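## Task

Move the green bin, and no other bin, to the edge of the bench closest to the arms, then set the hook lying flat on the bench next to that bin with its handle sticking out past that edge. Every other object has to finish resting on the same thing it rests on at the start. Anything that stays in place only because a robot is holding it is not counted. Finish by opening the grippers and moving the arms away.

## Robot and tools

Robots. There are three identical i2rt Big YAM arms named arm1, arm2 and arm3. Each has six revolute joints, a two-finger parallel gripper and a wrist camera. With joints 1 and 6 at zero and the hand level and forward, the wrist camera rides on top of the hand looking toward the fingertips. Reach is roughly 1.0 m from the joint 1 axis. Two fixed room cameras, room_a and room_b, also watch the bench. An occasional brief disturbance may nudge a loose object.

Frame. Everything lives in one shared scene frame with its origin on the floor and +z upward. The hand point is halfway between the fingertips; the hand's z axis runs along the fingers and its y axis is the direction the fingers open and close. Each arm's foot pose is real but never printed.

execute_actions. Argument actions is a list holding either nothing or exactly one action. The action is an object keyed by arm name (arm1, arm2, arm3); each present arm has one key, joints, an object mapping joint names to absolute targets (not offsets). Names and ranges: joint1_rad -2.879 to 2.879 (base yaw, positive counter-clockwise seen from above, 0 unfolds toward where the foot faces); joint2_rad 0 to 3.141 (shoulder, 0 has the upper arm lying back roughly horizontal, increasing raises it and then brings it forward); joint3_rad 0 to 3.019 (elbow, 0 is fully folded, increasing opens it); joint4_rad -1.692 to 1.57 (hand pitch, positive tips the fingers up); joint5_rad -1.57 to 1.57 (sideways hand swing, positive toward the arm's right); joint6_rad -2.094 to 2.094 (hand roll, positive clockwise viewed from behind the hand); gripper_m 0 to 0.093, the fingertip gap in metres. Joint angles are radians. Tolerances for counting a joint as arrived: ±0.045, ±0.14, ±0.09, ±0.055, ±0.03, ±0.035 rad and ±0.003 m. You may name any subset of joints and arms; all named motions start at once and may finish at different times, and one action lasts at most 15 s. Joints or arms you omit may still be driving toward an earlier target. Optional cameras lists which images to return (arm1_cam_wrist, arm2_cam_wrist, arm3_cam_wrist, room_a, room_b, or all; omitted or null means all, [] means none). Any unknown key, camera name or out-of-range number rejects the whole call and nothing moves. An empty actions list simply reports state and images.

wait takes seconds (0 to 10) and commands nothing; it returns state and images. zoom_image takes camera and region [x0, y0, x1, y1] in pixels of that camera's latest full image, origin top-left, at most 504 by 504. read_manual only returns licence text. finished_scene takes scene (an integer) and closes that scene for good after the last command has been held; its result reports success and gives the next task.

Results. joint_positions gives each joint's reading; gripper_m is the sum of the two finger slides. joint_status tells how each commanded motion ended: off_target means it settled short and may still push; contact_stop or time_out means it now holds where it stopped, except that a timed-out joint may keep a target (at most 0.375, 0.375, 0.113, 0.225, 0.075, 0.3 rad from its position for joints 1 to 6) and keep pushing, and it will move on if the way clears. A "joint command not followed" line, usually with a cause, means a self- and inter-arm collision check blocked that arm's joint targets (its gripper target still runs); such joints show not_followed and may be retried on later actions. on_its_own lists what happened without being commanded this call; "held at" is the target held, not the current angle. Joint torques are raw drive outputs with per-arm offset, scale and noise, so read them cautiously. MOTOR HOT appears from 85 °C; at 100 °C an OVER-TEMPERATURE FAULT drops the whole arm and its gripper until cooled, and unreached keys report limit_stop_at_motor_heat (just resend). Once a stop is reported, later movement calls in the same reply are skipped.

Cameras. Calibration lines give K, distortion and T_world_to_cam (world to camera, metres) in OpenCV convention; room cameras may be off by a couple of degrees and several millimetres, and wrist camera poses depend on reported joint angles, which add further error.

Cautions. The arms do not stop on contact; they keep pressing and can push hard, which heats motors and can damage the scene. Holding loads also heats motors, even while you are thinking, and the robot keeps holding the last command during that time. A loaded joint sags. Tiny target changes may not move a joint. Paths between postures can swing wide because joints move at different speeds. Never let two arms press hard against each other; the collision check can react late and ignores fingers, gripper housings and wrist cameras. Do not drop, slam or knock anything off the bench or onto the floor. At the end, the bin and hook must rest on their own, grippers open and arms withdrawn.

Each tool is called after "Emit:" as name([rows], argument=value, ...), one row to a line, values as JSON.

## Session

Emit:
execute_actions(actions=[])

Scene clock: 0.00 s.
Joint torques (N m, as the arm reports them, + toward a larger angle): no reading
arm1.joint_positions: joint1_rad=-0.076 joint2_rad=+0.409 joint3_rad=+1.550 joint4_rad=-1.554 joint5_rad=-0.157 joint6_rad=+0.566 gripper_m=+0.094
arm1.joint_status: not commanded
arm1.hand: x=-0.9821 y=+0.0817 z=+1.2974 quat_wxyz=(-0.235, +0.400, -0.736, -0.493) (m; scene frame)
arm2.joint_positions: joint1_rad=-0.458 joint2_rad=+0.613 joint3_rad=+1.319 joint4_rad=-1.200 joint5_rad=-0.123 joint6_rad=-0.129 gripper_m=+0.094
arm2.joint_status: not commanded
arm2.hand: x=+0.1316 y=+0.2187 z=+1.2808 quat_wxyz=(-0.448, +0.475, -0.712, -0.260) (m; scene frame)
arm3.joint_positions: joint1_rad=+0.385 joint2_rad=+0.547 joint3_rad=+1.665 joint4_rad=-1.375 joint5_rad=-0.144 joint6_rad=+0.664 gripper_m=+0.094
arm3.joint_status: not commanded
arm3.hand: x=+0.8720 y=+0.1094 z=+1.3889 quat_wxyz=(-0.058, +0.551, -0.562, -0.615) (m; scene frame)
pictures: arm1_cam_wrist, arm2_cam_wrist, arm3_cam_wrist, room_a, room_b
Images, in order (width x height): arm1_cam_wrist 504x504, arm2_cam_wrist 504x504, arm3_cam_wrist 504x504, room_a 504x504, room_b 504x504.

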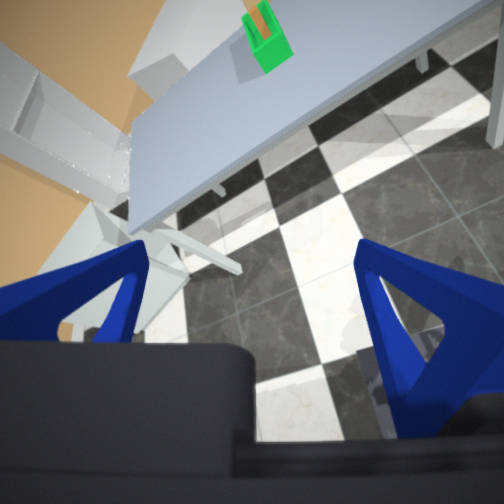

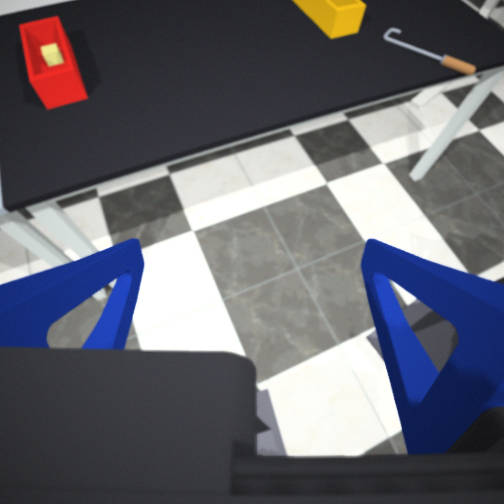

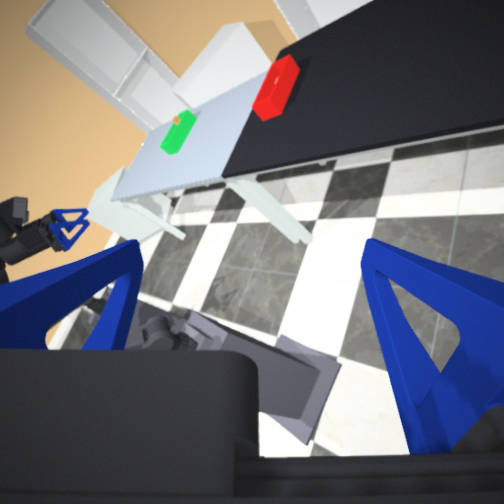

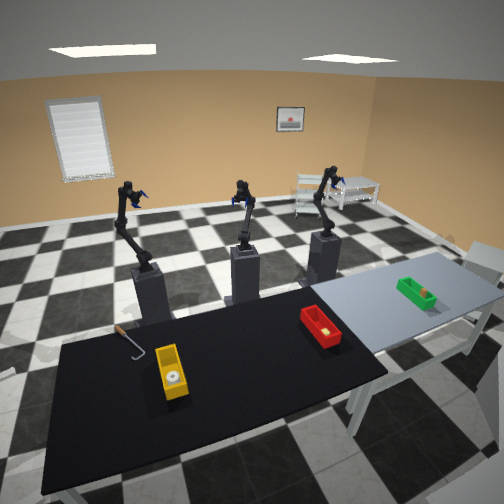

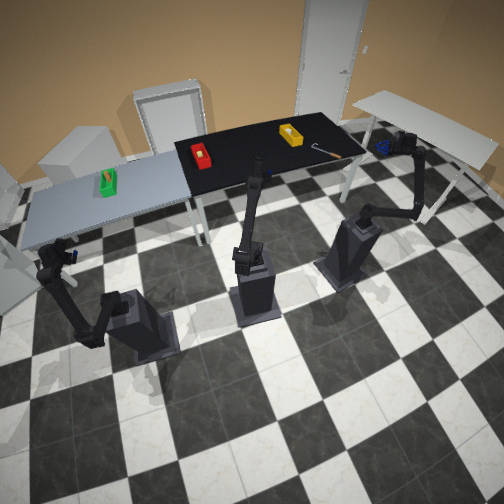

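Emit:
zoom_image(camera="room_a", region=[300, 230, 504, 380])

Emit:
zoom_image(camera="room_a", region=[40, 290, 240, 420])

Emit:
zoom_image(camera="room_b", region=[10, 110, 210, 260])

Emit:
zoom_image(camera="arm2_cam_wrist", region=[280, 0, 504, 120])

Region (300, 230, 504, 380) of room_a's 504x504 image, scaled by 2.471, with more detail than that image has; it fills the top 371 rows of this view, and the rest is white.

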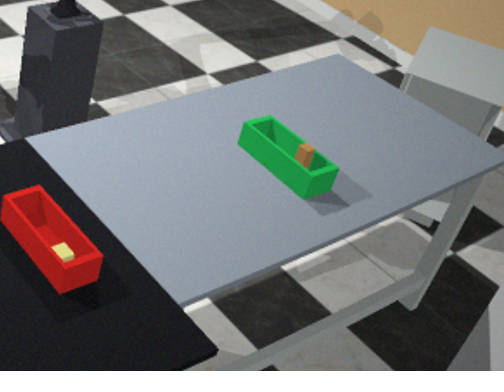

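Region (40, 290, 240, 420) of room_a's 504x504 image, scaled by 2.520, with more detail than that image has; it fills the top 328 rows of this view, and the rest is white.

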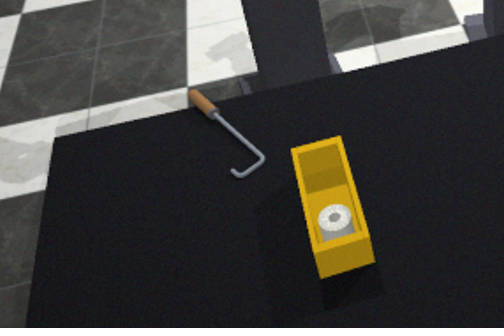

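Region (10, 110, 210, 260) of room_b's 504x504 image, scaled by 2.520, with more detail than that image has; it fills the top 378 rows of this view, and the rest is white.

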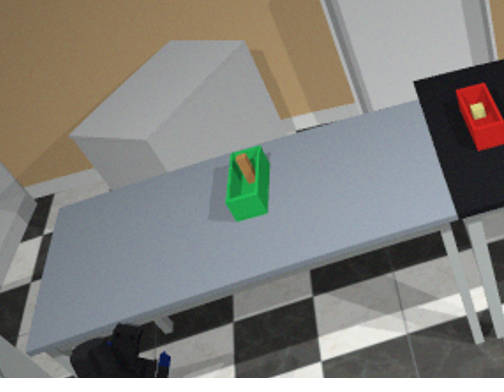

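Region (280, 0, 504, 120) of arm2_cam_wrist's 504x504 image, scaled by 2.250, with more detail than that image has; it fills the top 270 rows of this view, and the rest is white.

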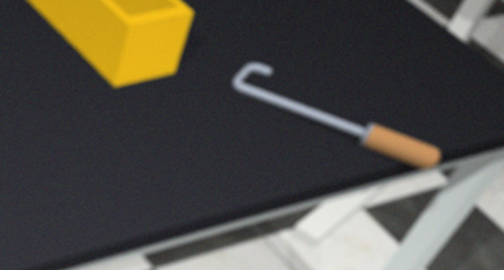

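Emit:
execute_actions([
  {"arm3":{"joints":{"joint1_rad":-0.62,"joint2_rad":2.15,"joint3_rad":1.819,"joint4_rad":-0.25,"joint5_rad":-0.887,"joint6_rad":-0.545}}},
], cameras=["arm3_cam_wrist","room_a","room_b"])

Scene clock: 44.37 s.
Joint torques (N m, as the arm reports them, + toward a larger angle): arm1=[ 1.08  6.89  6.79  2.24  0.   -0.07] | arm2=[ 0.49 -0.36  9.59  1.65  0.08  0.03] | arm3=[ -0.19 -21.86  13.1    2.65  -0.39  -0.04]
arm1.joint_positions: joint1_rad=-0.076 joint2_rad=+0.409 joint3_rad=+1.550 joint4_rad=-1.554 joint5_rad=-0.157 joint6_rad=+0.566 gripper_m=+0.094
arm1.joint_status: not commanded
arm1.hand: x=-0.9821 y=+0.0817 z=+1.2974 quat_wxyz=(-0.235, +0.400, -0.736, -0.493) (m; scene frame)
arm2.joint_positions: joint1_rad=-0.458 joint2_rad=+0.613 joint3_rad=+1.319 joint4_rad=-1.200 joint5_rad=-0.123 joint6_rad=-0.129 gripper_m=+0.094
arm2.joint_status: not commanded
arm2.hand: x=+0.1316 y=+0.2187 z=+1.2808 quat_wxyz=(-0.448, +0.475, -0.712, -0.260) (m; scene frame)
arm3.joint_positions: joint1_rad=-0.615 joint2_rad=+2.154 joint3_rad=+1.788 joint4_rad=-0.268 joint5_rad=-0.884 joint6_rad=-0.535 gripper_m=+0.094
arm3.joint_status: all done
arm3.hand: x=+1.1967 y=+0.7752 z=+0.8905 quat_wxyz=(-0.287, +0.718, -0.408, -0.486) (m; scene frame)
pictures: arm3_cam_wrist, room_a, room_b
camera_calibration (this result's frames):
arm3_cam_wrist: T_world_to_cam=[[0.862788, 0.505269, 0.0172876, -1.44285], [0.435349, -0.72514, -0.53352, 0.523177], [-0.257035, 0.467841, -0.845611, 0.818288], [0, 0, 0, 1]] pos_world=[1.22744, 0.725578, 0.996022]
Images, in order (width x height): arm3_cam_wrist 504x504, room_a 504x504, room_b 504x504.

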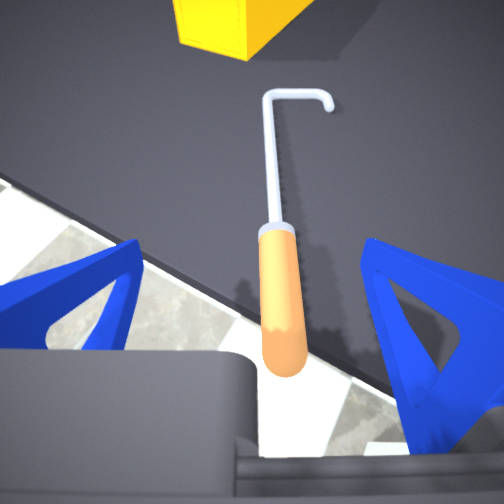

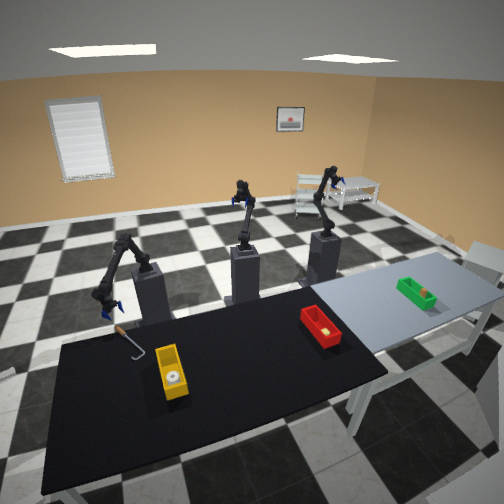

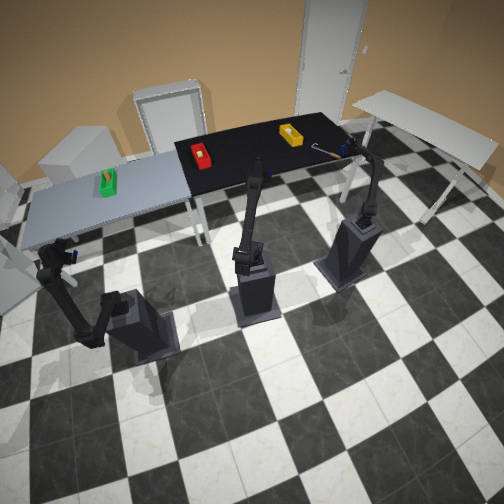

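Emit:
execute_actions([
  {"arm3":{"joints":{"joint1_rad":-0.605,"joint2_rad":2.34,"joint3_rad":1.965,"joint4_rad":-0.235}}},
], cameras=["arm3_cam_wrist","room_a"])

Emit:
zoom_image(camera="room_a", region=[60, 270, 180, 370])

Scene clock: 52.57 s.
Joint torques (N m, as the arm reports them, + toward a larger angle): arm1=[ 1.07  6.88  6.79  2.24  0.   -0.07] | arm2=[ 0.49 -0.19  9.62  1.68  0.07  0.03] | arm3=[  1.31 -23.54  14.14   2.01  -0.36   0.  ]
arm1.joint_positions: joint1_rad=-0.076 joint2_rad=+0.409 joint3_rad=+1.550 joint4_rad=-1.554 joint5_rad=-0.157 joint6_rad=+0.566 gripper_m=+0.094
arm1.joint_status: not commanded
arm1.hand: x=-0.9821 y=+0.0817 z=+1.2974 quat_wxyz=(-0.235, +0.400, -0.736, -0.493) (m; scene frame)
arm2.joint_positions: joint1_rad=-0.458 joint2_rad=+0.613 joint3_rad=+1.319 joint4_rad=-1.200 joint5_rad=-0.123 joint6_rad=-0.129 gripper_m=+0.094
arm2.joint_status: not commanded
arm2.hand: x=+0.1316 y=+0.2187 z=+1.2808 quat_wxyz=(-0.448, +0.475, -0.712, -0.260) (m; scene frame)
arm3.joint_positions: joint1_rad=-0.611 joint2_rad=+2.350 joint3_rad=+1.917 joint4_rad=-0.247 joint5_rad=-0.885 joint6_rad=-0.536 gripper_m=+0.094
arm3.joint_status: all done
arm3.hand: x=+1.2081 y=+0.8075 z=+0.8042 quat_wxyz=(-0.267, +0.719, -0.419, -0.486) (m; scene frame)
pictures: arm3_cam_wrist, room_a
camera_calibration (this result's frames):
arm3_cam_wrist: T_world_to_cam=[[0.85992, 0.510005, -0.0207847, -1.43731], [0.428717, -0.743762, -0.512854, 0.502026], [-0.277017, 0.432103, -0.858224, 0.796277], [0, 0, 0, 1]] pos_world=[1.24133, 0.762352, 0.910976]
Images, in order (width x height): arm3_cam_wrist 504x504, room_a 504x504.

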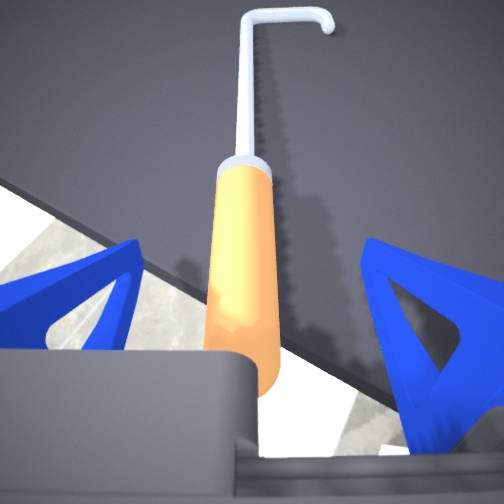

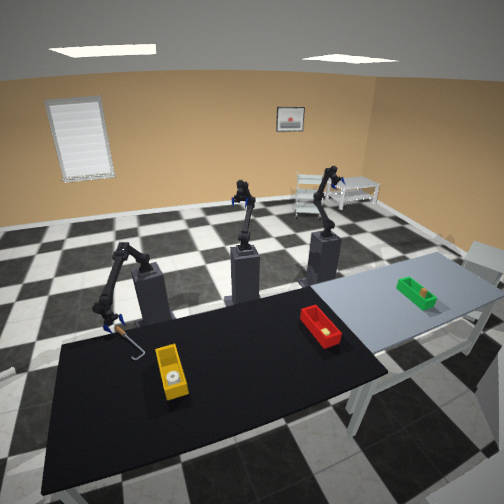

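Region (60, 270, 180, 370) of room_a's 504x504 image, scaled by 4.200, with more detail than that image has.

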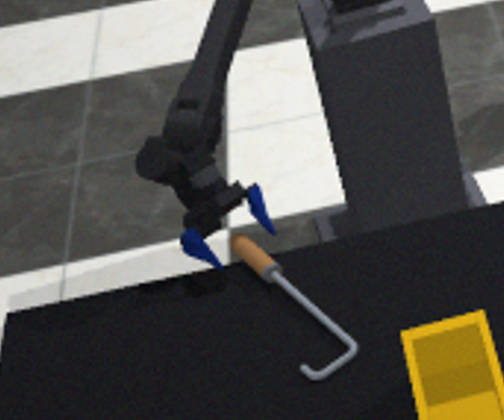

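Emit:
execute_actions([
  {"arm3":{"joints":{"joint2_rad":2.375}}},
], cameras=["arm3_cam_wrist","room_a"])

Emit:
zoom_image(camera="room_a", region=[80, 290, 160, 360])

Scene clock: 57.50 s.
Joint torques (N m, as the arm reports them, + toward a larger angle): arm1=[ 1.08  6.91  6.79  2.24  0.   -0.08] | arm2=[ 0.44 -0.28  9.58  1.63  0.08  0.04] | arm3=[  1.52 -21.53  14.22   2.29  -0.37   0.  ]
arm1.joint_positions: joint1_rad=-0.076 joint2_rad=+0.409 joint3_rad=+1.550 joint4_rad=-1.554 joint5_rad=-0.157 joint6_rad=+0.566 gripper_m=+0.094
arm1.joint_status: not commanded
arm1.hand: x=-0.9821 y=+0.0817 z=+1.2974 quat_wxyz=(-0.235, +0.400, -0.736, -0.493) (m; scene frame)
arm2.joint_positions: joint1_rad=-0.458 joint2_rad=+0.613 joint3_rad=+1.319 joint4_rad=-1.200 joint5_rad=-0.123 joint6_rad=-0.129 gripper_m=+0.094
arm2.joint_status: not commanded
arm2.hand: x=+0.1316 y=+0.2187 z=+1.2808 quat_wxyz=(-0.448, +0.475, -0.712, -0.260) (m; scene frame)
arm3.joint_positions: joint1_rad=-0.611 joint2_rad=+2.350 joint3_rad=+1.917 joint4_rad=-0.247 joint5_rad=-0.885 joint6_rad=-0.536 gripper_m=+0.094
arm3.joint_status: all done
arm3.hand: x=+1.2081 y=+0.8075 z=+0.8042 quat_wxyz=(-0.267, +0.719, -0.419, -0.486) (m; scene frame)
pictures: arm3_cam_wrist, room_a
camera_calibration (this result's frames):
arm3_cam_wrist: T_world_to_cam=[[0.85992, 0.510005, -0.0207847, -1.43731], [0.428717, -0.743762, -0.512854, 0.502026], [-0.277017, 0.432103, -0.858224, 0.796277], [0, 0, 0, 1]] pos_world=[1.24133, 0.762352, 0.910976]
Images, in order (width x height): arm3_cam_wrist 504x504, room_a 504x504.

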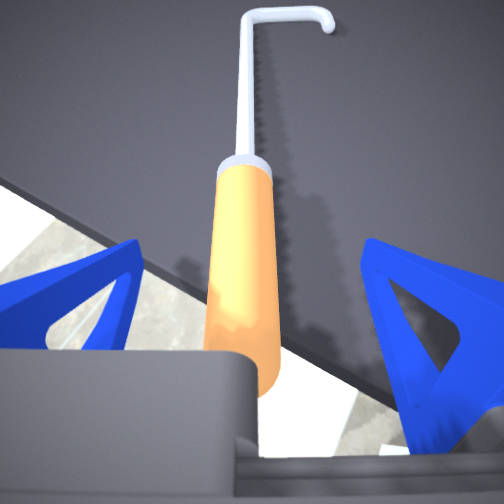

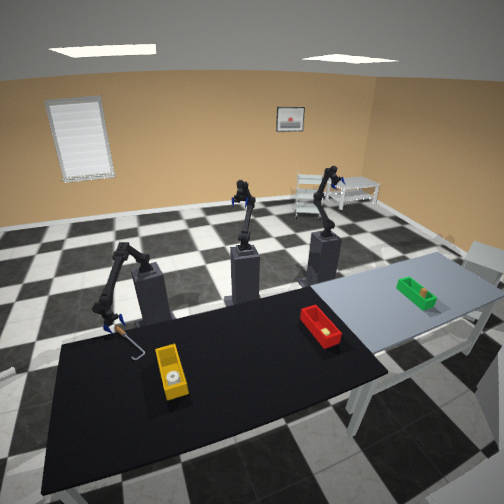

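Region (80, 290, 160, 360) of room_a's 504x504 image, scaled by 6.300, with more detail than that image has; it fills the top 441 rows of this view, and the rest is white.

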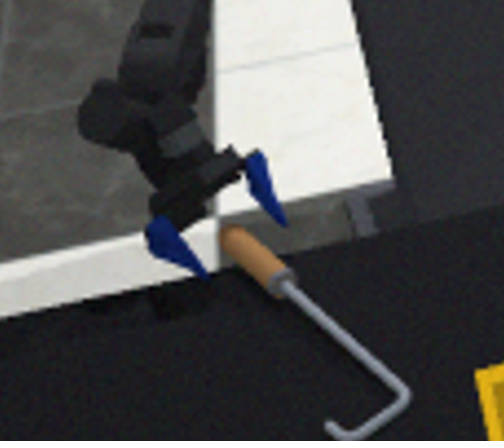

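Friction deadband.

Emit:
execute_actions([
  {"arm3":{"joints":{"joint2_rad":2.40}}},
], cameras=["arm3_cam_wrist","room_a"])

Emit:
zoom_image(camera="room_a", region=[80, 290, 160, 360])

Scene clock: 61.77 s.
Joint torques (N m, as the arm reports them, + toward a larger angle): arm1=[ 1.07  6.87  6.79  2.24  0.   -0.08] | arm2=[ 0.7  -0.19  9.53  1.65  0.06  0.03] | arm3=[  1.1  -22.11  14.02   2.13  -0.29   0.08]
arm1.joint_positions: joint1_rad=-0.076 joint2_rad=+0.409 joint3_rad=+1.550 joint4_rad=-1.554 joint5_rad=-0.157 joint6_rad=+0.566 gripper_m=+0.094
arm1.joint_status: not commanded
arm1.hand: x=-0.9821 y=+0.0817 z=+1.2974 quat_wxyz=(-0.235, +0.400, -0.736, -0.493) (m; scene frame)
arm2.joint_positions: joint1_rad=-0.458 joint2_rad=+0.613 joint3_rad=+1.319 joint4_rad=-1.200 joint5_rad=-0.123 joint6_rad=-0.129 gripper_m=+0.094
arm2.joint_status: not commanded
arm2.hand: x=+0.1316 y=+0.2187 z=+1.2808 quat_wxyz=(-0.448, +0.475, -0.712, -0.260) (m; scene frame)
arm3.joint_positions: joint1_rad=-0.611 joint2_rad=+2.377 joint3_rad=+1.917 joint4_rad=-0.244 joint5_rad=-0.888 joint6_rad=-0.542 gripper_m=+0.094
arm3.joint_status: all done
arm3.hand: x=+1.2066 y=+0.8065 z=+0.7828 quat_wxyz=(-0.258, +0.721, -0.422, -0.486) (m; scene frame)
pictures: arm3_cam_wrist, room_a
camera_calibration (this result's frames):
arm3_cam_wrist: T_world_to_cam=[[0.856981, 0.514012, -0.0370796, -1.42282], [0.428539, -0.750743, -0.502731, 0.488874], [-0.286247, 0.414941, -0.863647, 0.807198], [0, 0, 0, 1]] pos_world=[1.24089, 0.763429, 0.890149]
Images, in order (width x height): arm3_cam_wrist 504x504, room_a 504x504.

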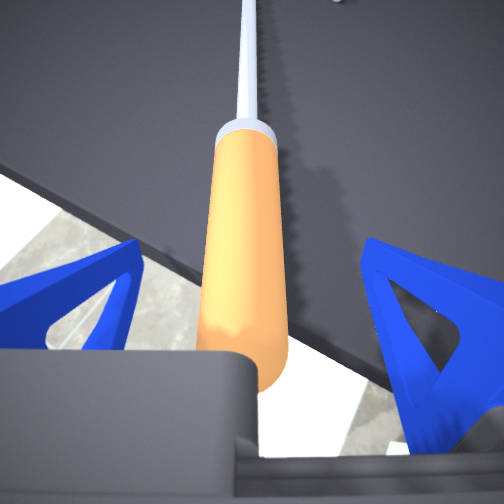

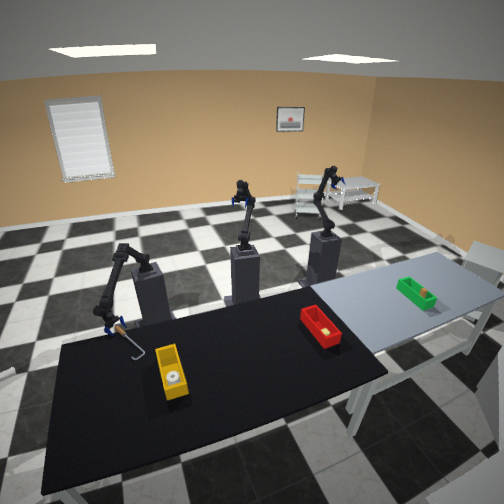

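Region (80, 290, 160, 360) of room_a's 504x504 image, scaled by 6.300, with more detail than that image has; it fills the top 441 rows of this view, and the rest is white.

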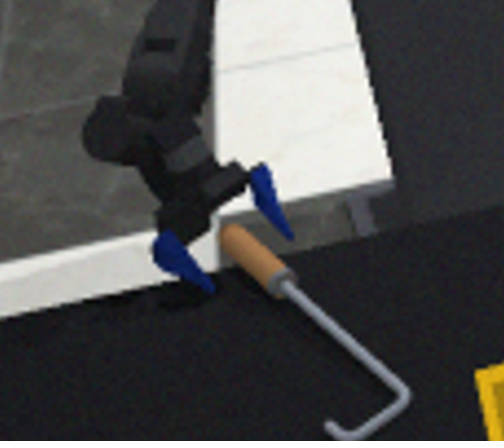

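Emit:
execute_actions([
  {"arm3":{"joints":{"joint2_rad":2.425}}},
], cameras=["arm3_cam_wrist"])

Scene clock: 64.97 s.
Joint torques (N m, as the arm reports them, + toward a larger angle): arm1=[ 1.05  6.9   6.79  2.23  0.   -0.08] | arm2=[ 0.6  -0.35  9.53  1.65  0.08  0.03] | arm3=[  1.32 -20.06  14.16   2.06  -0.27   0.05]
arm1.joint_positions: joint1_rad=-0.076 joint2_rad=+0.409 joint3_rad=+1.550 joint4_rad=-1.554 joint5_rad=-0.157 joint6_rad=+0.566 gripper_m=+0.094
arm1.joint_status: not commanded
arm1.hand: x=-0.9821 y=+0.0817 z=+1.2974 quat_wxyz=(-0.235, +0.400, -0.736, -0.493) (m; scene frame)
arm2.joint_positions: joint1_rad=-0.458 joint2_rad=+0.613 joint3_rad=+1.319 joint4_rad=-1.200 joint5_rad=-0.123 joint6_rad=-0.129 gripper_m=+0.094
arm2.joint_status: not commanded
arm2.hand: x=+0.1316 y=+0.2187 z=+1.2808 quat_wxyz=(-0.448, +0.475, -0.712, -0.260) (m; scene frame)
arm3.joint_positions: joint1_rad=-0.611 joint2_rad=+2.378 joint3_rad=+1.917 joint4_rad=-0.244 joint5_rad=-0.888 joint6_rad=-0.545 gripper_m=+0.094
arm3.joint_status: all done
arm3.hand: x=+1.2065 y=+0.8064 z=+0.7819 quat_wxyz=(-0.258, +0.722, -0.421, -0.485) (m; scene frame)
pictures: arm3_cam_wrist
camera_calibration (this result's frames):
arm3_cam_wrist: T_world_to_cam=[[0.856285, 0.515348, -0.034544, -1.425], [0.430924, -0.749678, -0.502283, 0.484296], [-0.284747, 0.415211, -0.864013, 0.804678], [0, 0, 0, 1]] pos_world=[1.24065, 0.763327, 0.88928]
Images, in order (width x height): arm3_cam_wrist 504x504.

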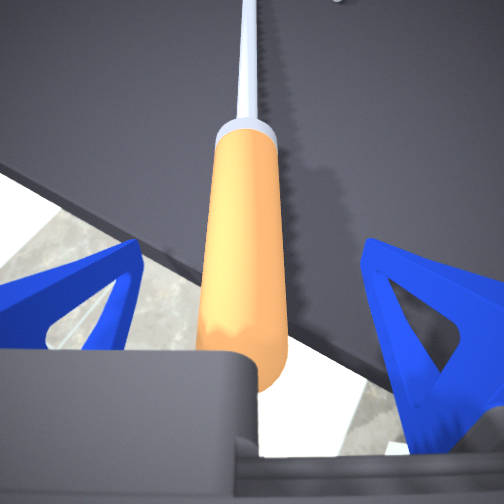

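Emit:
execute_actions([
  {"arm3":{"joints":{"joint2_rad":2.40,"joint4_rad":-0.35}}},
], cameras=["arm3_cam_wrist"])

Emit:
execute_actions([
  {"arm3":{"joints":{"gripper_m":0.02}}},
], cameras=["arm3_cam_wrist","room_a"])

Scene clock: 70.20 s.
Joint torques (N m, as the arm reports them, + toward a larger angle): arm1=[ 1.07  6.91  6.79  2.23  0.   -0.07] | arm2=[ 0.71 -0.4   9.56  1.59  0.07  0.04] | arm3=[  0.92 -21.6   12.01   0.38  -0.29   0.1 ]
arm1.joint_positions: joint1_rad=-0.076 joint2_rad=+0.409 joint3_rad=+1.550 joint4_rad=-1.554 joint5_rad=-0.157 joint6_rad=+0.566 gripper_m=+0.094
arm1.joint_status: not commanded
arm1.hand: x=-0.9821 y=+0.0817 z=+1.2974 quat_wxyz=(-0.235, +0.400, -0.736, -0.493) (m; scene frame)
arm2.joint_positions: joint1_rad=-0.458 joint2_rad=+0.613 joint3_rad=+1.319 joint4_rad=-1.200 joint5_rad=-0.123 joint6_rad=-0.129 gripper_m=+0.094
arm2.joint_status: not commanded
arm2.hand: x=+0.1316 y=+0.2187 z=+1.2808 quat_wxyz=(-0.448, +0.475, -0.712, -0.260) (m; scene frame)
arm3.joint_positions: joint1_rad=-0.611 joint2_rad=+2.378 joint3_rad=+1.941 joint4_rad=-0.323 joint5_rad=-0.889 joint6_rad=-0.558 gripper_m=+0.094
arm3.joint_status: all done
arm3.hand: x=+1.2051 y=+0.8038 z=+0.7825 quat_wxyz=(-0.238, +0.724, -0.431, -0.482) (m; scene frame)
pictures: arm3_cam_wrist
camera_calibration (this result's frames):
arm3_cam_wrist: T_world_to_cam=[[0.852226, 0.518418, -0.0703816, -1.39197], [0.427963, -0.768175, -0.476188, 0.481229], [-0.30093, 0.375699, -0.876522, 0.866911], [0, 0, 0, 1]] pos_world=[1.2412, 0.765592, 0.891053]
Images, in order (width x height): arm3_cam_wrist 504x504.

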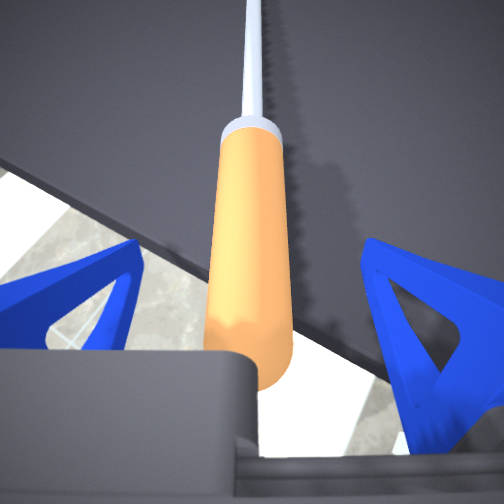

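Scene clock: 70.87 s.
Joint torques (N m, as the arm reports them, + toward a larger angle): arm1=[ 1.07  6.89  6.79  2.24  0.   -0.08] | arm2=[ 0.51 -0.32  9.56  1.65  0.08  0.05] | arm3=[  1.58 -22.22  11.96   0.7   -0.26   0.17]
arm1.joint_positions: joint1_rad=-0.076 joint2_rad=+0.409 joint3_rad=+1.550 joint4_rad=-1.554 joint5_rad=-0.157 joint6_rad=+0.566 gripper_m=+0.094
arm1.joint_status: not commanded
arm1.hand: x=-0.9821 y=+0.0817 z=+1.2974 quat_wxyz=(-0.235, +0.400, -0.736, -0.493) (m; scene frame)
arm2.joint_positions: joint1_rad=-0.458 joint2_rad=+0.613 joint3_rad=+1.319 joint4_rad=-1.200 joint5_rad=-0.123 joint6_rad=-0.129 gripper_m=+0.094
arm2.joint_status: not commanded
arm2.hand: x=+0.1316 y=+0.2187 z=+1.2808 quat_wxyz=(-0.448, +0.475, -0.712, -0.260) (m; scene frame)
arm3.joint_positions: joint1_rad=-0.611 joint2_rad=+2.378 joint3_rad=+1.941 joint4_rad=-0.333 joint5_rad=-0.889 joint6_rad=-0.558 gripper_m=+0.029
arm3.joint_status: gripper_m off_target (ended at +0.029, target +0.020)
arm3.hand: x=+1.2045 y=+0.8027 z=+0.7812 quat_wxyz=(-0.233, +0.724, -0.434, -0.482) (m; scene frame)
pictures: arm3_cam_wrist, room_a
camera_calibration (this result's frames):
arm3_cam_wrist: T_world_to_cam=[[0.851671, 0.518106, -0.0788914, -1.38338], [0.426061, -0.772151, -0.471439, 0.4818], [-0.305171, 0.367898, -0.878363, 0.878835], [0, 0, 0, 1]] pos_world=[1.2411, 0.765435, 0.889939]
Images, in order (width x height): arm3_cam_wrist 504x504, room_a 504x504.

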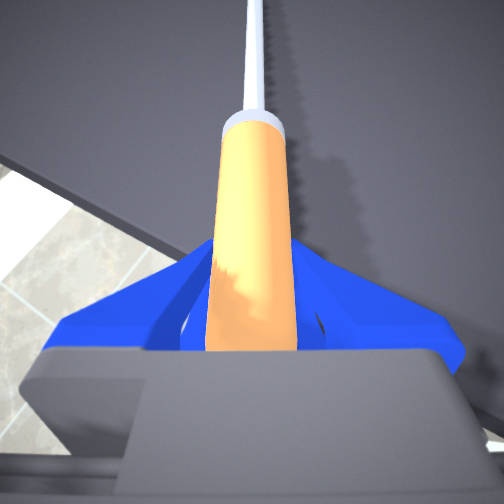

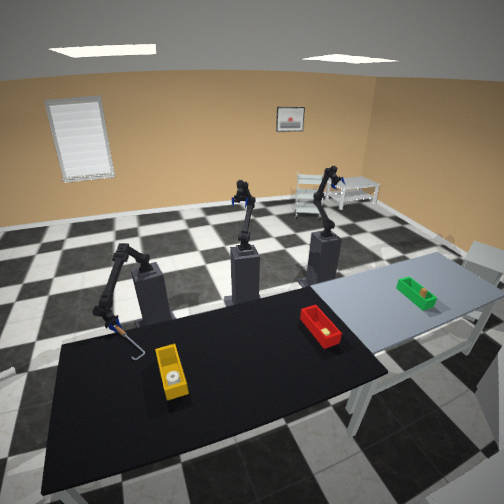

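Emit:
execute_actions([
  {"arm3":{"joints":{"joint2_rad":2.1,"gripper_m":0.01}}},
], cameras=["room_a"])

Emit:
execute_actions([
  {"arm3":{"joints":{"joint1_rad":0.525,"joint2_rad":2.2,"joint3_rad":2.11,"joint4_rad":-0.14,"joint5_rad":0.597,"joint6_rad":0.325}}},
], cameras=["room_a","arm3_cam_wrist"])

Emit:
execute_actions([
  {"arm3":{"joints":{"joint2_rad":2.42}}},
], cameras=["room_a","arm3_cam_wrist"])

Scene clock: 81.53 s.
Joint torques (N m, as the arm reports them, + toward a larger angle): arm1=[ 1.07  6.88  6.79  2.24  0.   -0.07] | arm2=[ 0.62 -0.26  9.47  1.65  0.07  0.04] | arm3=[  1.25 -24.65  14.02   2.37  -0.68   0.13]
arm1.joint_positions: joint1_rad=-0.076 joint2_rad=+0.409 joint3_rad=+1.550 joint4_rad=-1.554 joint5_rad=-0.157 joint6_rad=+0.566 gripper_m=+0.094
arm1.joint_status: not commanded
arm1.hand: x=-0.9821 y=+0.0817 z=+1.2974 quat_wxyz=(-0.235, +0.400, -0.736, -0.493) (m; scene frame)
arm2.joint_positions: joint1_rad=-0.458 joint2_rad=+0.613 joint3_rad=+1.319 joint4_rad=-1.200 joint5_rad=-0.123 joint6_rad=-0.129 gripper_m=+0.094
arm2.joint_status: not commanded
arm2.hand: x=+0.1316 y=+0.2187 z=+1.2808 quat_wxyz=(-0.448, +0.475, -0.712, -0.260) (m; scene frame)
arm3.joint_positions: joint1_rad=-0.609 joint2_rad=+2.128 joint3_rad=+1.929 joint4_rad=-0.362 joint5_rad=-0.875 joint6_rad=-0.550 gripper_m=+0.029
arm3.joint_status: gripper_m off_target (ended at +0.029, target +0.010); the others done
arm3.hand: x=+1.2018 y=+0.7922 z=+0.9697 quat_wxyz=(-0.321, +0.719, -0.382, -0.483) (m; scene frame)
pictures: room_a
Images, in order (width x height): room_a 504x504.

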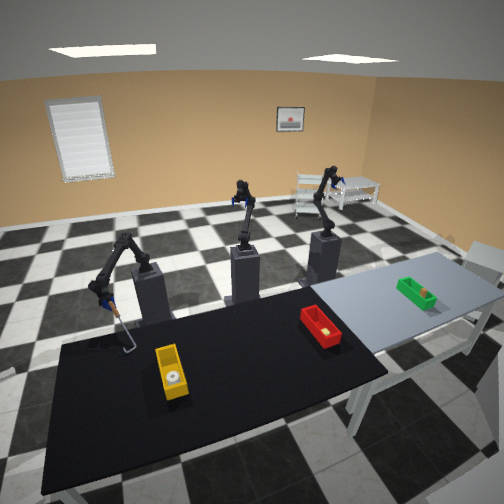

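Scene clock: 84.33 s.
Joint torques (N m, as the arm reports them, + toward a larger angle): arm1=[ 1.06  6.86  6.8   2.24  0.01 -0.08] | arm2=[ 0.58 -0.25  9.55  1.66  0.07  0.04] | arm3=[  0.49 -24.99  17.83   3.24   0.38   0.11]
arm1.joint_positions: joint1_rad=-0.076 joint2_rad=+0.409 joint3_rad=+1.550 joint4_rad=-1.554 joint5_rad=-0.157 joint6_rad=+0.566 gripper_m=+0.094
arm1.joint_status: not commanded
arm1.hand: x=-0.9821 y=+0.0817 z=+1.2974 quat_wxyz=(-0.235, +0.400, -0.736, -0.493) (m; scene frame)
arm2.joint_positions: joint1_rad=-0.458 joint2_rad=+0.613 joint3_rad=+1.319 joint4_rad=-1.200 joint5_rad=-0.123 joint6_rad=-0.129 gripper_m=+0.094
arm2.joint_status: not commanded
arm2.hand: x=+0.1316 y=+0.2187 z=+1.2808 quat_wxyz=(-0.448, +0.475, -0.712, -0.260) (m; scene frame)
arm3.joint_positions: joint1_rad=+0.527 joint2_rad=+2.220 joint3_rad=+2.035 joint4_rad=-0.168 joint5_rad=+0.590 joint6_rad=+0.318 gripper_m=+0.029
arm3.joint_status: all done
arm3.hand: x=+0.4816 y=+0.7583 z=+0.9781 quat_wxyz=(-0.385, +0.546, -0.583, -0.462) (m; scene frame)
pictures: arm3_cam_wrist, room_a
camera_calibration (this result's frames):
arm3_cam_wrist: T_world_to_cam=[[0.992788, 0.0264524, -0.116931, -0.387162], [-0.0498817, -0.795774, -0.603536, 1.22465], [-0.109016, 0.605016, -0.788715, 0.485543], [0, 0, 0, 1]] pos_world=[0.498389, 0.691026, 1.0768]
Images, in order (width x height): arm3_cam_wrist 504x504, room_a 504x504.

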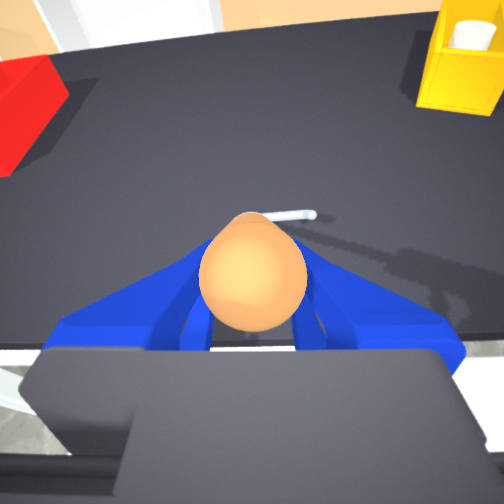

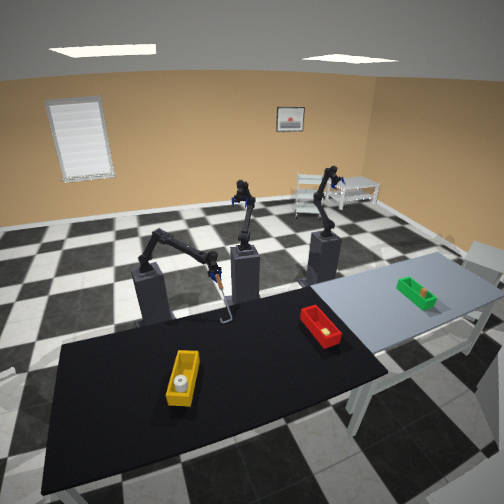

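Scene clock: 86.27 s.
Joint torques (N m, as the arm reports them, + toward a larger angle): arm1=[ 1.06  6.88  6.78  2.24  0.   -0.08] | arm2=[ 0.61 -0.2   9.61  1.6   0.07  0.03] | arm3=[ -0.27 -27.3   14.     2.13   0.2    0.14]
arm1.joint_positions: joint1_rad=-0.076 joint2_rad=+0.409 joint3_rad=+1.550 joint4_rad=-1.554 joint5_rad=-0.157 joint6_rad=+0.566 gripper_m=+0.094
arm1.joint_status: not commanded
arm1.hand: x=-0.9821 y=+0.0817 z=+1.2974 quat_wxyz=(-0.235, +0.400, -0.736, -0.493) (m; scene frame)
arm2.joint_positions: joint1_rad=-0.458 joint2_rad=+0.613 joint3_rad=+1.319 joint4_rad=-1.200 joint5_rad=-0.123 joint6_rad=-0.129 gripper_m=+0.094
arm2.joint_status: not commanded
arm2.hand: x=+0.1316 y=+0.2187 z=+1.2808 quat_wxyz=(-0.448, +0.475, -0.712, -0.260) (m; scene frame)
arm3.joint_positions: joint1_rad=+0.528 joint2_rad=+2.450 joint3_rad=+2.074 joint4_rad=-0.145 joint5_rad=+0.596 joint6_rad=+0.318 gripper_m=+0.029
arm3.joint_status: all done
arm3.hand: x=+0.4705 y=+0.7727 z=+0.8043 quat_wxyz=(-0.381, +0.592, -0.592, -0.393) (m; scene frame)
pictures: arm3_cam_wrist, room_a
camera_calibration (this result's frames):
arm3_cam_wrist: T_world_to_cam=[[0.999838, 0.0132861, -0.0121401, -0.47421], [0.0054796, -0.867257, -0.497831, 1.07482], [-0.0171428, 0.497684, -0.867189, 0.441351], [0, 0, 0, 1]] pos_world=[0.475809, 0.718797, 0.912059]
Images, in order (width x height): arm3_cam_wrist 504x504, room_a 504x504.

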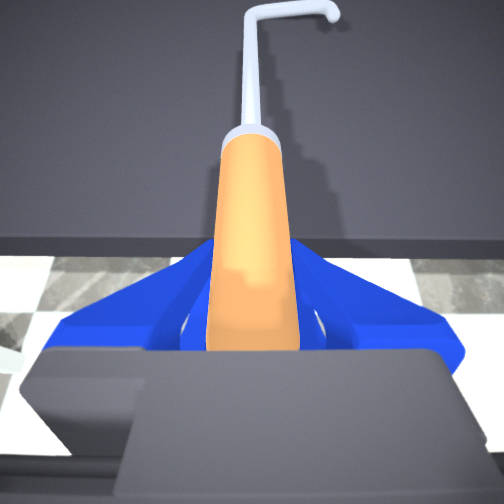

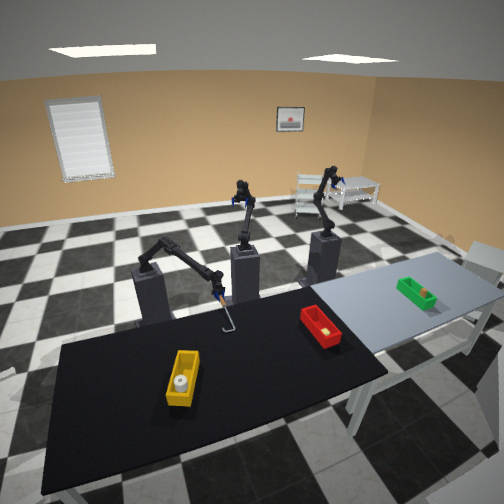

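Emit:
execute_actions([
  {"arm3":{"joints":{"joint3_rad":2.04}}},
], cameras=["arm3_cam_wrist"])

Scene clock: 91.33 s.
Joint torques (N m, as the arm reports them, + toward a larger angle): arm1=[ 1.06  6.89  6.79  2.25  0.   -0.07] | arm2=[ 0.56 -0.32  9.57  1.6   0.07  0.03] | arm3=[  0.62 -25.89  10.68   1.93   0.26   0.14]
arm1.joint_positions: joint1_rad=-0.076 joint2_rad=+0.409 joint3_rad=+1.550 joint4_rad=-1.554 joint5_rad=-0.157 joint6_rad=+0.566 gripper_m=+0.094
arm1.joint_status: not commanded
arm1.hand: x=-0.9821 y=+0.0817 z=+1.2974 quat_wxyz=(-0.235, +0.400, -0.736, -0.493) (m; scene frame)
arm2.joint_positions: joint1_rad=-0.458 joint2_rad=+0.613 joint3_rad=+1.319 joint4_rad=-1.200 joint5_rad=-0.123 joint6_rad=-0.129 gripper_m=+0.094
arm2.joint_status: not commanded
arm2.hand: x=+0.1316 y=+0.2187 z=+1.2808 quat_wxyz=(-0.448, +0.475, -0.712, -0.260) (m; scene frame)
arm3.joint_positions: joint1_rad=+0.528 joint2_rad=+2.450 joint3_rad=+2.035 joint4_rad=-0.143 joint5_rad=+0.595 joint6_rad=+0.319 gripper_m=+0.029
arm3.joint_status: all done
arm3.hand: x=+0.4763 y=+0.7652 z=+0.7834 quat_wxyz=(-0.378, +0.602, -0.593, -0.378) (m; scene frame)
pictures: arm3_cam_wrist
camera_calibration (this result's frames):
arm3_cam_wrist: T_world_to_cam=[[0.999862, 0.0137373, 0.0093587, -0.49739], [0.0165277, -0.881572, -0.47176, 1.04317], [0.00176968, 0.471849, -0.881678, 0.449227], [0, 0, 0, 1]] pos_world=[0.479285, 0.714498, 0.892856]
Images, in order (width x height): arm3_cam_wrist 504x504.

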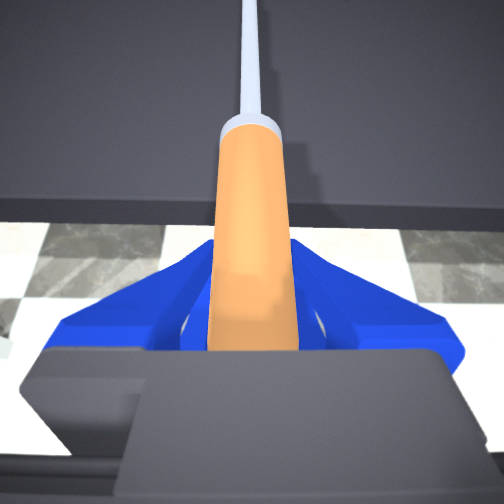

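Emit:
execute_actions([
  {"arm3":{"joints":{"gripper_m":0.093}}},
], cameras=[])

Emit:
execute_actions([
  {"arm3":{"joints":{"joint2_rad":2.1}}},
], cameras=[])

Emit:
execute_actions([
  {"arm3":{"joints":{"joint1_rad":-0.5,"joint2_rad":0.8,"joint3_rad":1.2,"joint4_rad":-0.8}}},
], cameras=[])

Emit:
execute_actions([
  {"arm2":{"joints":{"joint1_rad":-0.601,"joint2_rad":2.30,"joint3_rad":1.55,"joint4_rad":0.82,"joint5_rad":-0.739,"joint6_rad":0}}},
], cameras=["arm2_cam_wrist","room_b"])

Scene clock: 99.03 s.
Joint torques (N m, as the arm reports them, + toward a larger angle): arm1=[ 1.08  6.87  6.78  2.23  0.01 -0.08] | arm2=[ 0.64 -0.25  9.6   1.62  0.07  0.02] | arm3=[ -0.48 -27.55  10.76   2.02   0.26   0.11]
arm1.joint_positions: joint1_rad=-0.076 joint2_rad=+0.409 joint3_rad=+1.550 joint4_rad=-1.554 joint5_rad=-0.157 joint6_rad=+0.566 gripper_m=+0.094
arm1.joint_status: not commanded
arm1.hand: x=-0.9821 y=+0.0817 z=+1.2974 quat_wxyz=(-0.235, +0.400, -0.736, -0.493) (m; scene frame)
arm2.joint_positions: joint1_rad=-0.458 joint2_rad=+0.613 joint3_rad=+1.319 joint4_rad=-1.200 joint5_rad=-0.123 joint6_rad=-0.129 gripper_m=+0.094
arm2.joint_status: not commanded
arm2.hand: x=+0.1316 y=+0.2187 z=+1.2808 quat_wxyz=(-0.448, +0.475, -0.712, -0.260) (m; scene frame)
arm3.joint_positions: joint1_rad=+0.528 joint2_rad=+2.450 joint3_rad=+2.035 joint4_rad=-0.143 joint5_rad=+0.595 joint6_rad=+0.319 gripper_m=+0.093
arm3.joint_status: all done
arm3.hand: x=+0.4763 y=+0.7652 z=+0.7834 quat_wxyz=(-0.378, +0.602, -0.593, -0.378) (m; scene frame)
pictures: none
No camera images: the call's "cameras" was empty. Leave "cameras" out to get every camera's image.

Scene clock: 100.50 s.
Joint torques (N m, as the arm reports them, + toward a larger angle): arm1=[ 1.05  6.93  6.8   2.24  0.01 -0.07] | arm2=[ 0.61 -0.2   9.55  1.67  0.07  0.03] | arm3=[ -0.51 -22.43  12.98   2.06   0.15   0.13]
arm1.joint_positions: joint1_rad=-0.076 joint2_rad=+0.409 joint3_rad=+1.550 joint4_rad=-1.554 joint5_rad=-0.157 joint6_rad=+0.566 gripper_m=+0.094
arm1.joint_status: not commanded
arm1.hand: x=-0.9821 y=+0.0817 z=+1.2974 quat_wxyz=(-0.235, +0.400, -0.736, -0.493) (m; scene frame)
arm2.joint_positions: joint1_rad=-0.458 joint2_rad=+0.613 joint3_rad=+1.319 joint4_rad=-1.200 joint5_rad=-0.123 joint6_rad=-0.129 gripper_m=+0.094
arm2.joint_status: not commanded
arm2.hand: x=+0.1316 y=+0.2187 z=+1.2808 quat_wxyz=(-0.448, +0.475, -0.712, -0.260) (m; scene frame)
arm3.joint_positions: joint1_rad=+0.528 joint2_rad=+2.090 joint3_rad=+2.023 joint4_rad=-0.143 joint5_rad=+0.595 joint6_rad=+0.319 gripper_m=+0.093
arm3.joint_status: all done
arm3.hand: x=+0.4966 y=+0.7396 z=+1.0872 quat_wxyz=(-0.390, +0.501, -0.574, -0.517) (m; scene frame)
pictures: none
No camera images: the call's "cameras" was empty. Leave "cameras" out to get every camera's image.

Scene clock: 102.27 s.
Joint torques (N m, as the arm reports them, + toward a larger angle): arm1=[ 1.08  6.89  6.79  2.24  0.   -0.07] | arm2=[ 0.52 -0.28  9.58  1.66  0.07  0.03] | arm3=[ 0.18 -2.9  10.75  1.48  0.06  0.12]
arm1.joint_positions: joint1_rad=-0.076 joint2_rad=+0.409 joint3_rad=+1.550 joint4_rad=-1.554 joint5_rad=-0.157 joint6_rad=+0.566 gripper_m=+0.094
arm1.joint_status: not commanded
arm1.hand: x=-0.9821 y=+0.0817 z=+1.2974 quat_wxyz=(-0.235, +0.400, -0.736, -0.493) (m; scene frame)
arm2.joint_positions: joint1_rad=-0.458 joint2_rad=+0.613 joint3_rad=+1.319 joint4_rad=-1.200 joint5_rad=-0.123 joint6_rad=-0.129 gripper_m=+0.094
arm2.joint_status: not commanded
arm2.hand: x=+0.1316 y=+0.2187 z=+1.2808 quat_wxyz=(-0.448, +0.475, -0.712, -0.260) (m; scene frame)
arm3.joint_positions: joint1_rad=-0.499 joint2_rad=+0.795 joint3_rad=+1.196 joint4_rad=-0.793 joint5_rad=+0.600 joint6_rad=+0.320 gripper_m=+0.093
arm3.joint_status: all done
arm3.hand: x=+1.1756 y=+0.3060 z=+1.2369 quat_wxyz=(-0.550, +0.193, -0.788, -0.198) (m; scene frame)
pictures: none
No camera images: the call's "cameras" was empty. Leave "cameras" out to get every camera's image.

Scene clock: 104.37 s.
Joint torques (N m, as the arm reports them, + toward a larger angle): arm1=[ 1.06  6.87  6.79  2.23  0.   -0.08] | arm2=[  0.49 -24.45   8.15   2.01   0.04   0.12] | arm3=[ 0.39 -2.42 10.82  1.58  0.01  0.11]
arm1.joint_positions: joint1_rad=-0.076 joint2_rad=+0.409 joint3_rad=+1.550 joint4_rad=-1.554 joint5_rad=-0.157 joint6_rad=+0.566 gripper_m=+0.094
arm1.joint_status: not commanded
arm1.hand: x=-0.9821 y=+0.0817 z=+1.2974 quat_wxyz=(-0.235, +0.400, -0.736, -0.493) (m; scene frame)
arm2.joint_positions: joint1_rad=-0.599 joint2_rad=+2.280 joint3_rad=+1.547 joint4_rad=+0.803 joint5_rad=-0.736 joint6_rad=-0.008 gripper_m=+0.094
arm2.joint_status: all done
arm2.hand: x=+0.4613 y=+0.6699 z=+0.8798 quat_wxyz=(-0.529, +0.499, -0.471, -0.499) (m; scene frame)
arm3.joint_positions: joint1_rad=-0.499 joint2_rad=+0.795 joint3_rad=+1.196 joint4_rad=-0.793 joint5_rad=+0.600 joint6_rad=+0.320 gripper_m=+0.093
arm3.joint_status: not commanded
arm3.hand: x=+1.1756 y=+0.3060 z=+1.2369 quat_wxyz=(-0.550, +0.193, -0.788, -0.198) (m; scene frame)
pictures: arm2_cam_wrist, room_b
camera_calibration (this result's frames):
arm2_cam_wrist: T_world_to_cam=[[0.999042, -0.0000005243, 0.0437717, -0.499594], [0.0366791, -0.545718, -0.837166, 1.08684], [0.0238874, 0.837969, -0.545195, 0.0262658], [0, 0, 0, 1]] pos_world=[0.458623, 0.571099, 0.946056]
Images, in order (width x height): arm2_cam_wrist 504x504, room_b 504x504.

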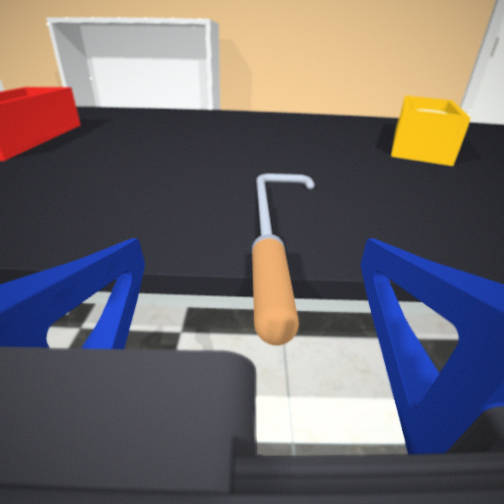

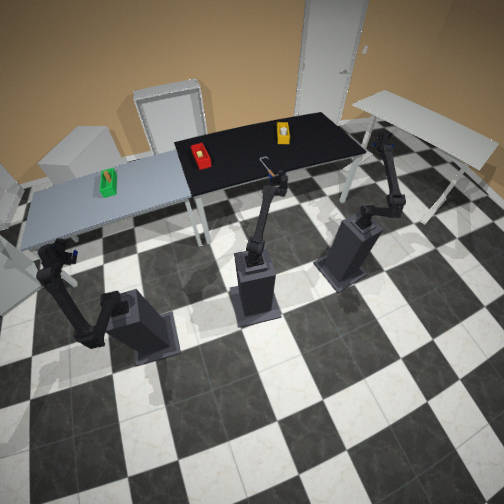

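Emit:
execute_actions([
  {"arm2":{"joints":{"joint2_rad":2.49,"joint3_rad":1.70}}},
], cameras=["arm2_cam_wrist"])

Scene clock: 107.40 s.
Joint torques (N m, as the arm reports them, + toward a larger angle): arm1=[ 1.05  6.86  6.8   2.25  0.   -0.07] | arm2=[  0.52 -27.01  10.03   1.87   0.05   0.12] | arm3=[ 0.59 -2.92 10.83  1.69  0.04  0.12]
arm1.joint_positions: joint1_rad=-0.076 joint2_rad=+0.409 joint3_rad=+1.550 joint4_rad=-1.554 joint5_rad=-0.157 joint6_rad=+0.566 gripper_m=+0.094
arm1.joint_status: not commanded
arm1.hand: x=-0.9821 y=+0.0817 z=+1.2974 quat_wxyz=(-0.235, +0.400, -0.736, -0.493) (m; scene frame)
arm2.joint_positions: joint1_rad=-0.599 joint2_rad=+2.483 joint3_rad=+1.664 joint4_rad=+0.809 joint5_rad=-0.738 joint6_rad=-0.008 gripper_m=+0.094
arm2.joint_status: all done
arm2.hand: x=+0.4750 y=+0.6857 z=+0.7759 quat_wxyz=(-0.501, +0.501, -0.500, -0.499) (m; scene frame)
arm3.joint_positions: joint1_rad=-0.499 joint2_rad=+0.795 joint3_rad=+1.196 joint4_rad=-0.793 joint5_rad=+0.600 joint6_rad=+0.320 gripper_m=+0.093
arm3.joint_status: not commanded
arm3.hand: x=+1.1756 y=+0.3060 z=+1.2369 quat_wxyz=(-0.550, +0.193, -0.788, -0.198) (m; scene frame)
pictures: arm2_cam_wrist
camera_calibration (this result's frames):
arm2_cam_wrist: T_world_to_cam=[[0.999947, 0.00276974, -0.00991674, -0.469355], [-0.00633103, -0.59415, -0.80433, 1.03608], [-0.00811981, 0.80435, -0.5941, 0.0322452], [0, 0, 0, 1]] pos_world=[0.476151, 0.590948, 0.84785]
Images, in order (width x height): arm2_cam_wrist 504x504.

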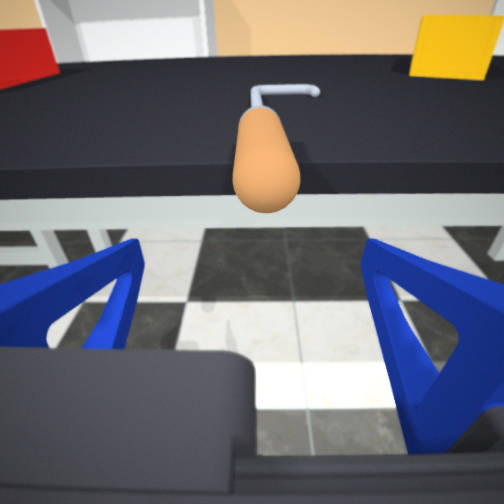

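Emit:
execute_actions([
  {"arm2":{"joints":{"joint1_rad":-0.52,"joint2_rad":2.64,"joint3_rad":2.09,"joint4_rad":0.60,"joint5_rad":-0.65}}},
], cameras=["arm2_cam_wrist","room_a"])

Emit:
zoom_image(camera="room_a", region=[180, 260, 280, 350])

Scene clock: 112.63 s.
Joint torques (N m, as the arm reports them, + toward a larger angle): arm1=[ 1.06  6.87  6.79  2.24  0.   -0.07] | arm2=[  1.16 -28.98  12.02   1.18   0.18   0.1 ] | arm3=[ 0.77 -2.35 10.75  1.64  0.08  0.14]
arm1.joint_positions: joint1_rad=-0.076 joint2_rad=+0.409 joint3_rad=+1.550 joint4_rad=-1.554 joint5_rad=-0.157 joint6_rad=+0.566 gripper_m=+0.094
arm1.joint_status: not commanded
arm1.hand: x=-0.9821 y=+0.0817 z=+1.2974 quat_wxyz=(-0.235, +0.400, -0.736, -0.493) (m; scene frame)
arm2.joint_positions: joint1_rad=-0.524 joint2_rad=+2.626 joint3_rad=+2.046 joint4_rad=+0.607 joint5_rad=-0.651 joint6_rad=-0.006 gripper_m=+0.094
arm2.joint_status: all done
arm2.hand: x=+0.4867 y=+0.7825 z=+0.8028 quat_wxyz=(-0.516, +0.496, -0.490, -0.498) (m; scene frame)
arm3.joint_positions: joint1_rad=-0.499 joint2_rad=+0.795 joint3_rad=+1.196 joint4_rad=-0.793 joint5_rad=+0.600 joint6_rad=+0.320 gripper_m=+0.093
arm3.joint_status: not commanded
arm3.hand: x=+1.1756 y=+0.3060 z=+1.2369 quat_wxyz=(-0.550, +0.193, -0.788, -0.198) (m; scene frame)
pictures: arm2_cam_wrist, room_a
camera_calibration (this result's frames):
arm2_cam_wrist: T_world_to_cam=[[0.999894, -0.00953849, 0.0110287, -0.488198], [0.00360802, -0.57099, -0.820949, 1.10572], [0.0141279, 0.820901, -0.570895, -0.0719223], [0, 0, 0, 1]] pos_world=[0.485173, 0.68574, 0.872064]
Images, in order (width x height): arm2_cam_wrist 504x504, room_a 504x504.

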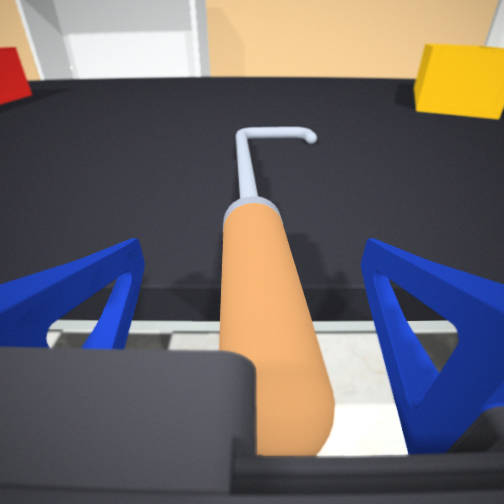

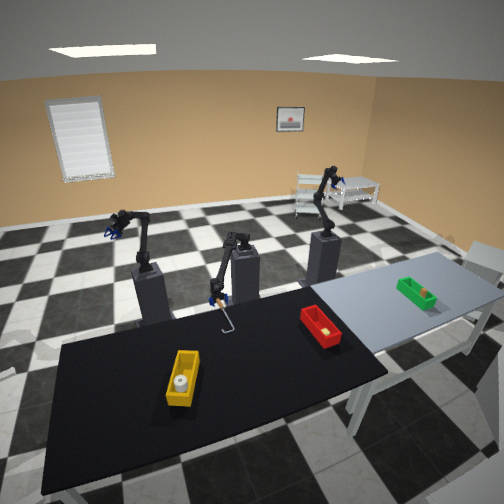

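Region (180, 260, 280, 350) of room_a's 504x504 image, scaled by 5.040, with more detail than that image has; it fills the top 454 rows of this view, and the rest is white.

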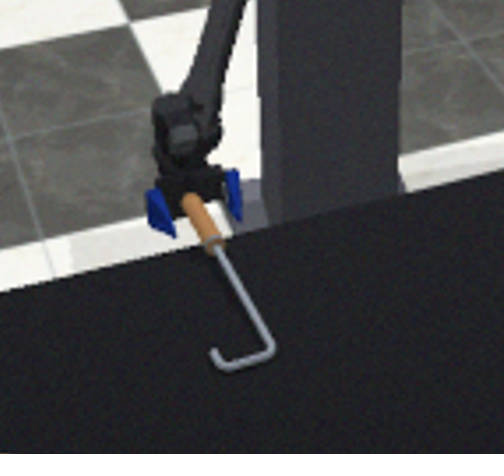

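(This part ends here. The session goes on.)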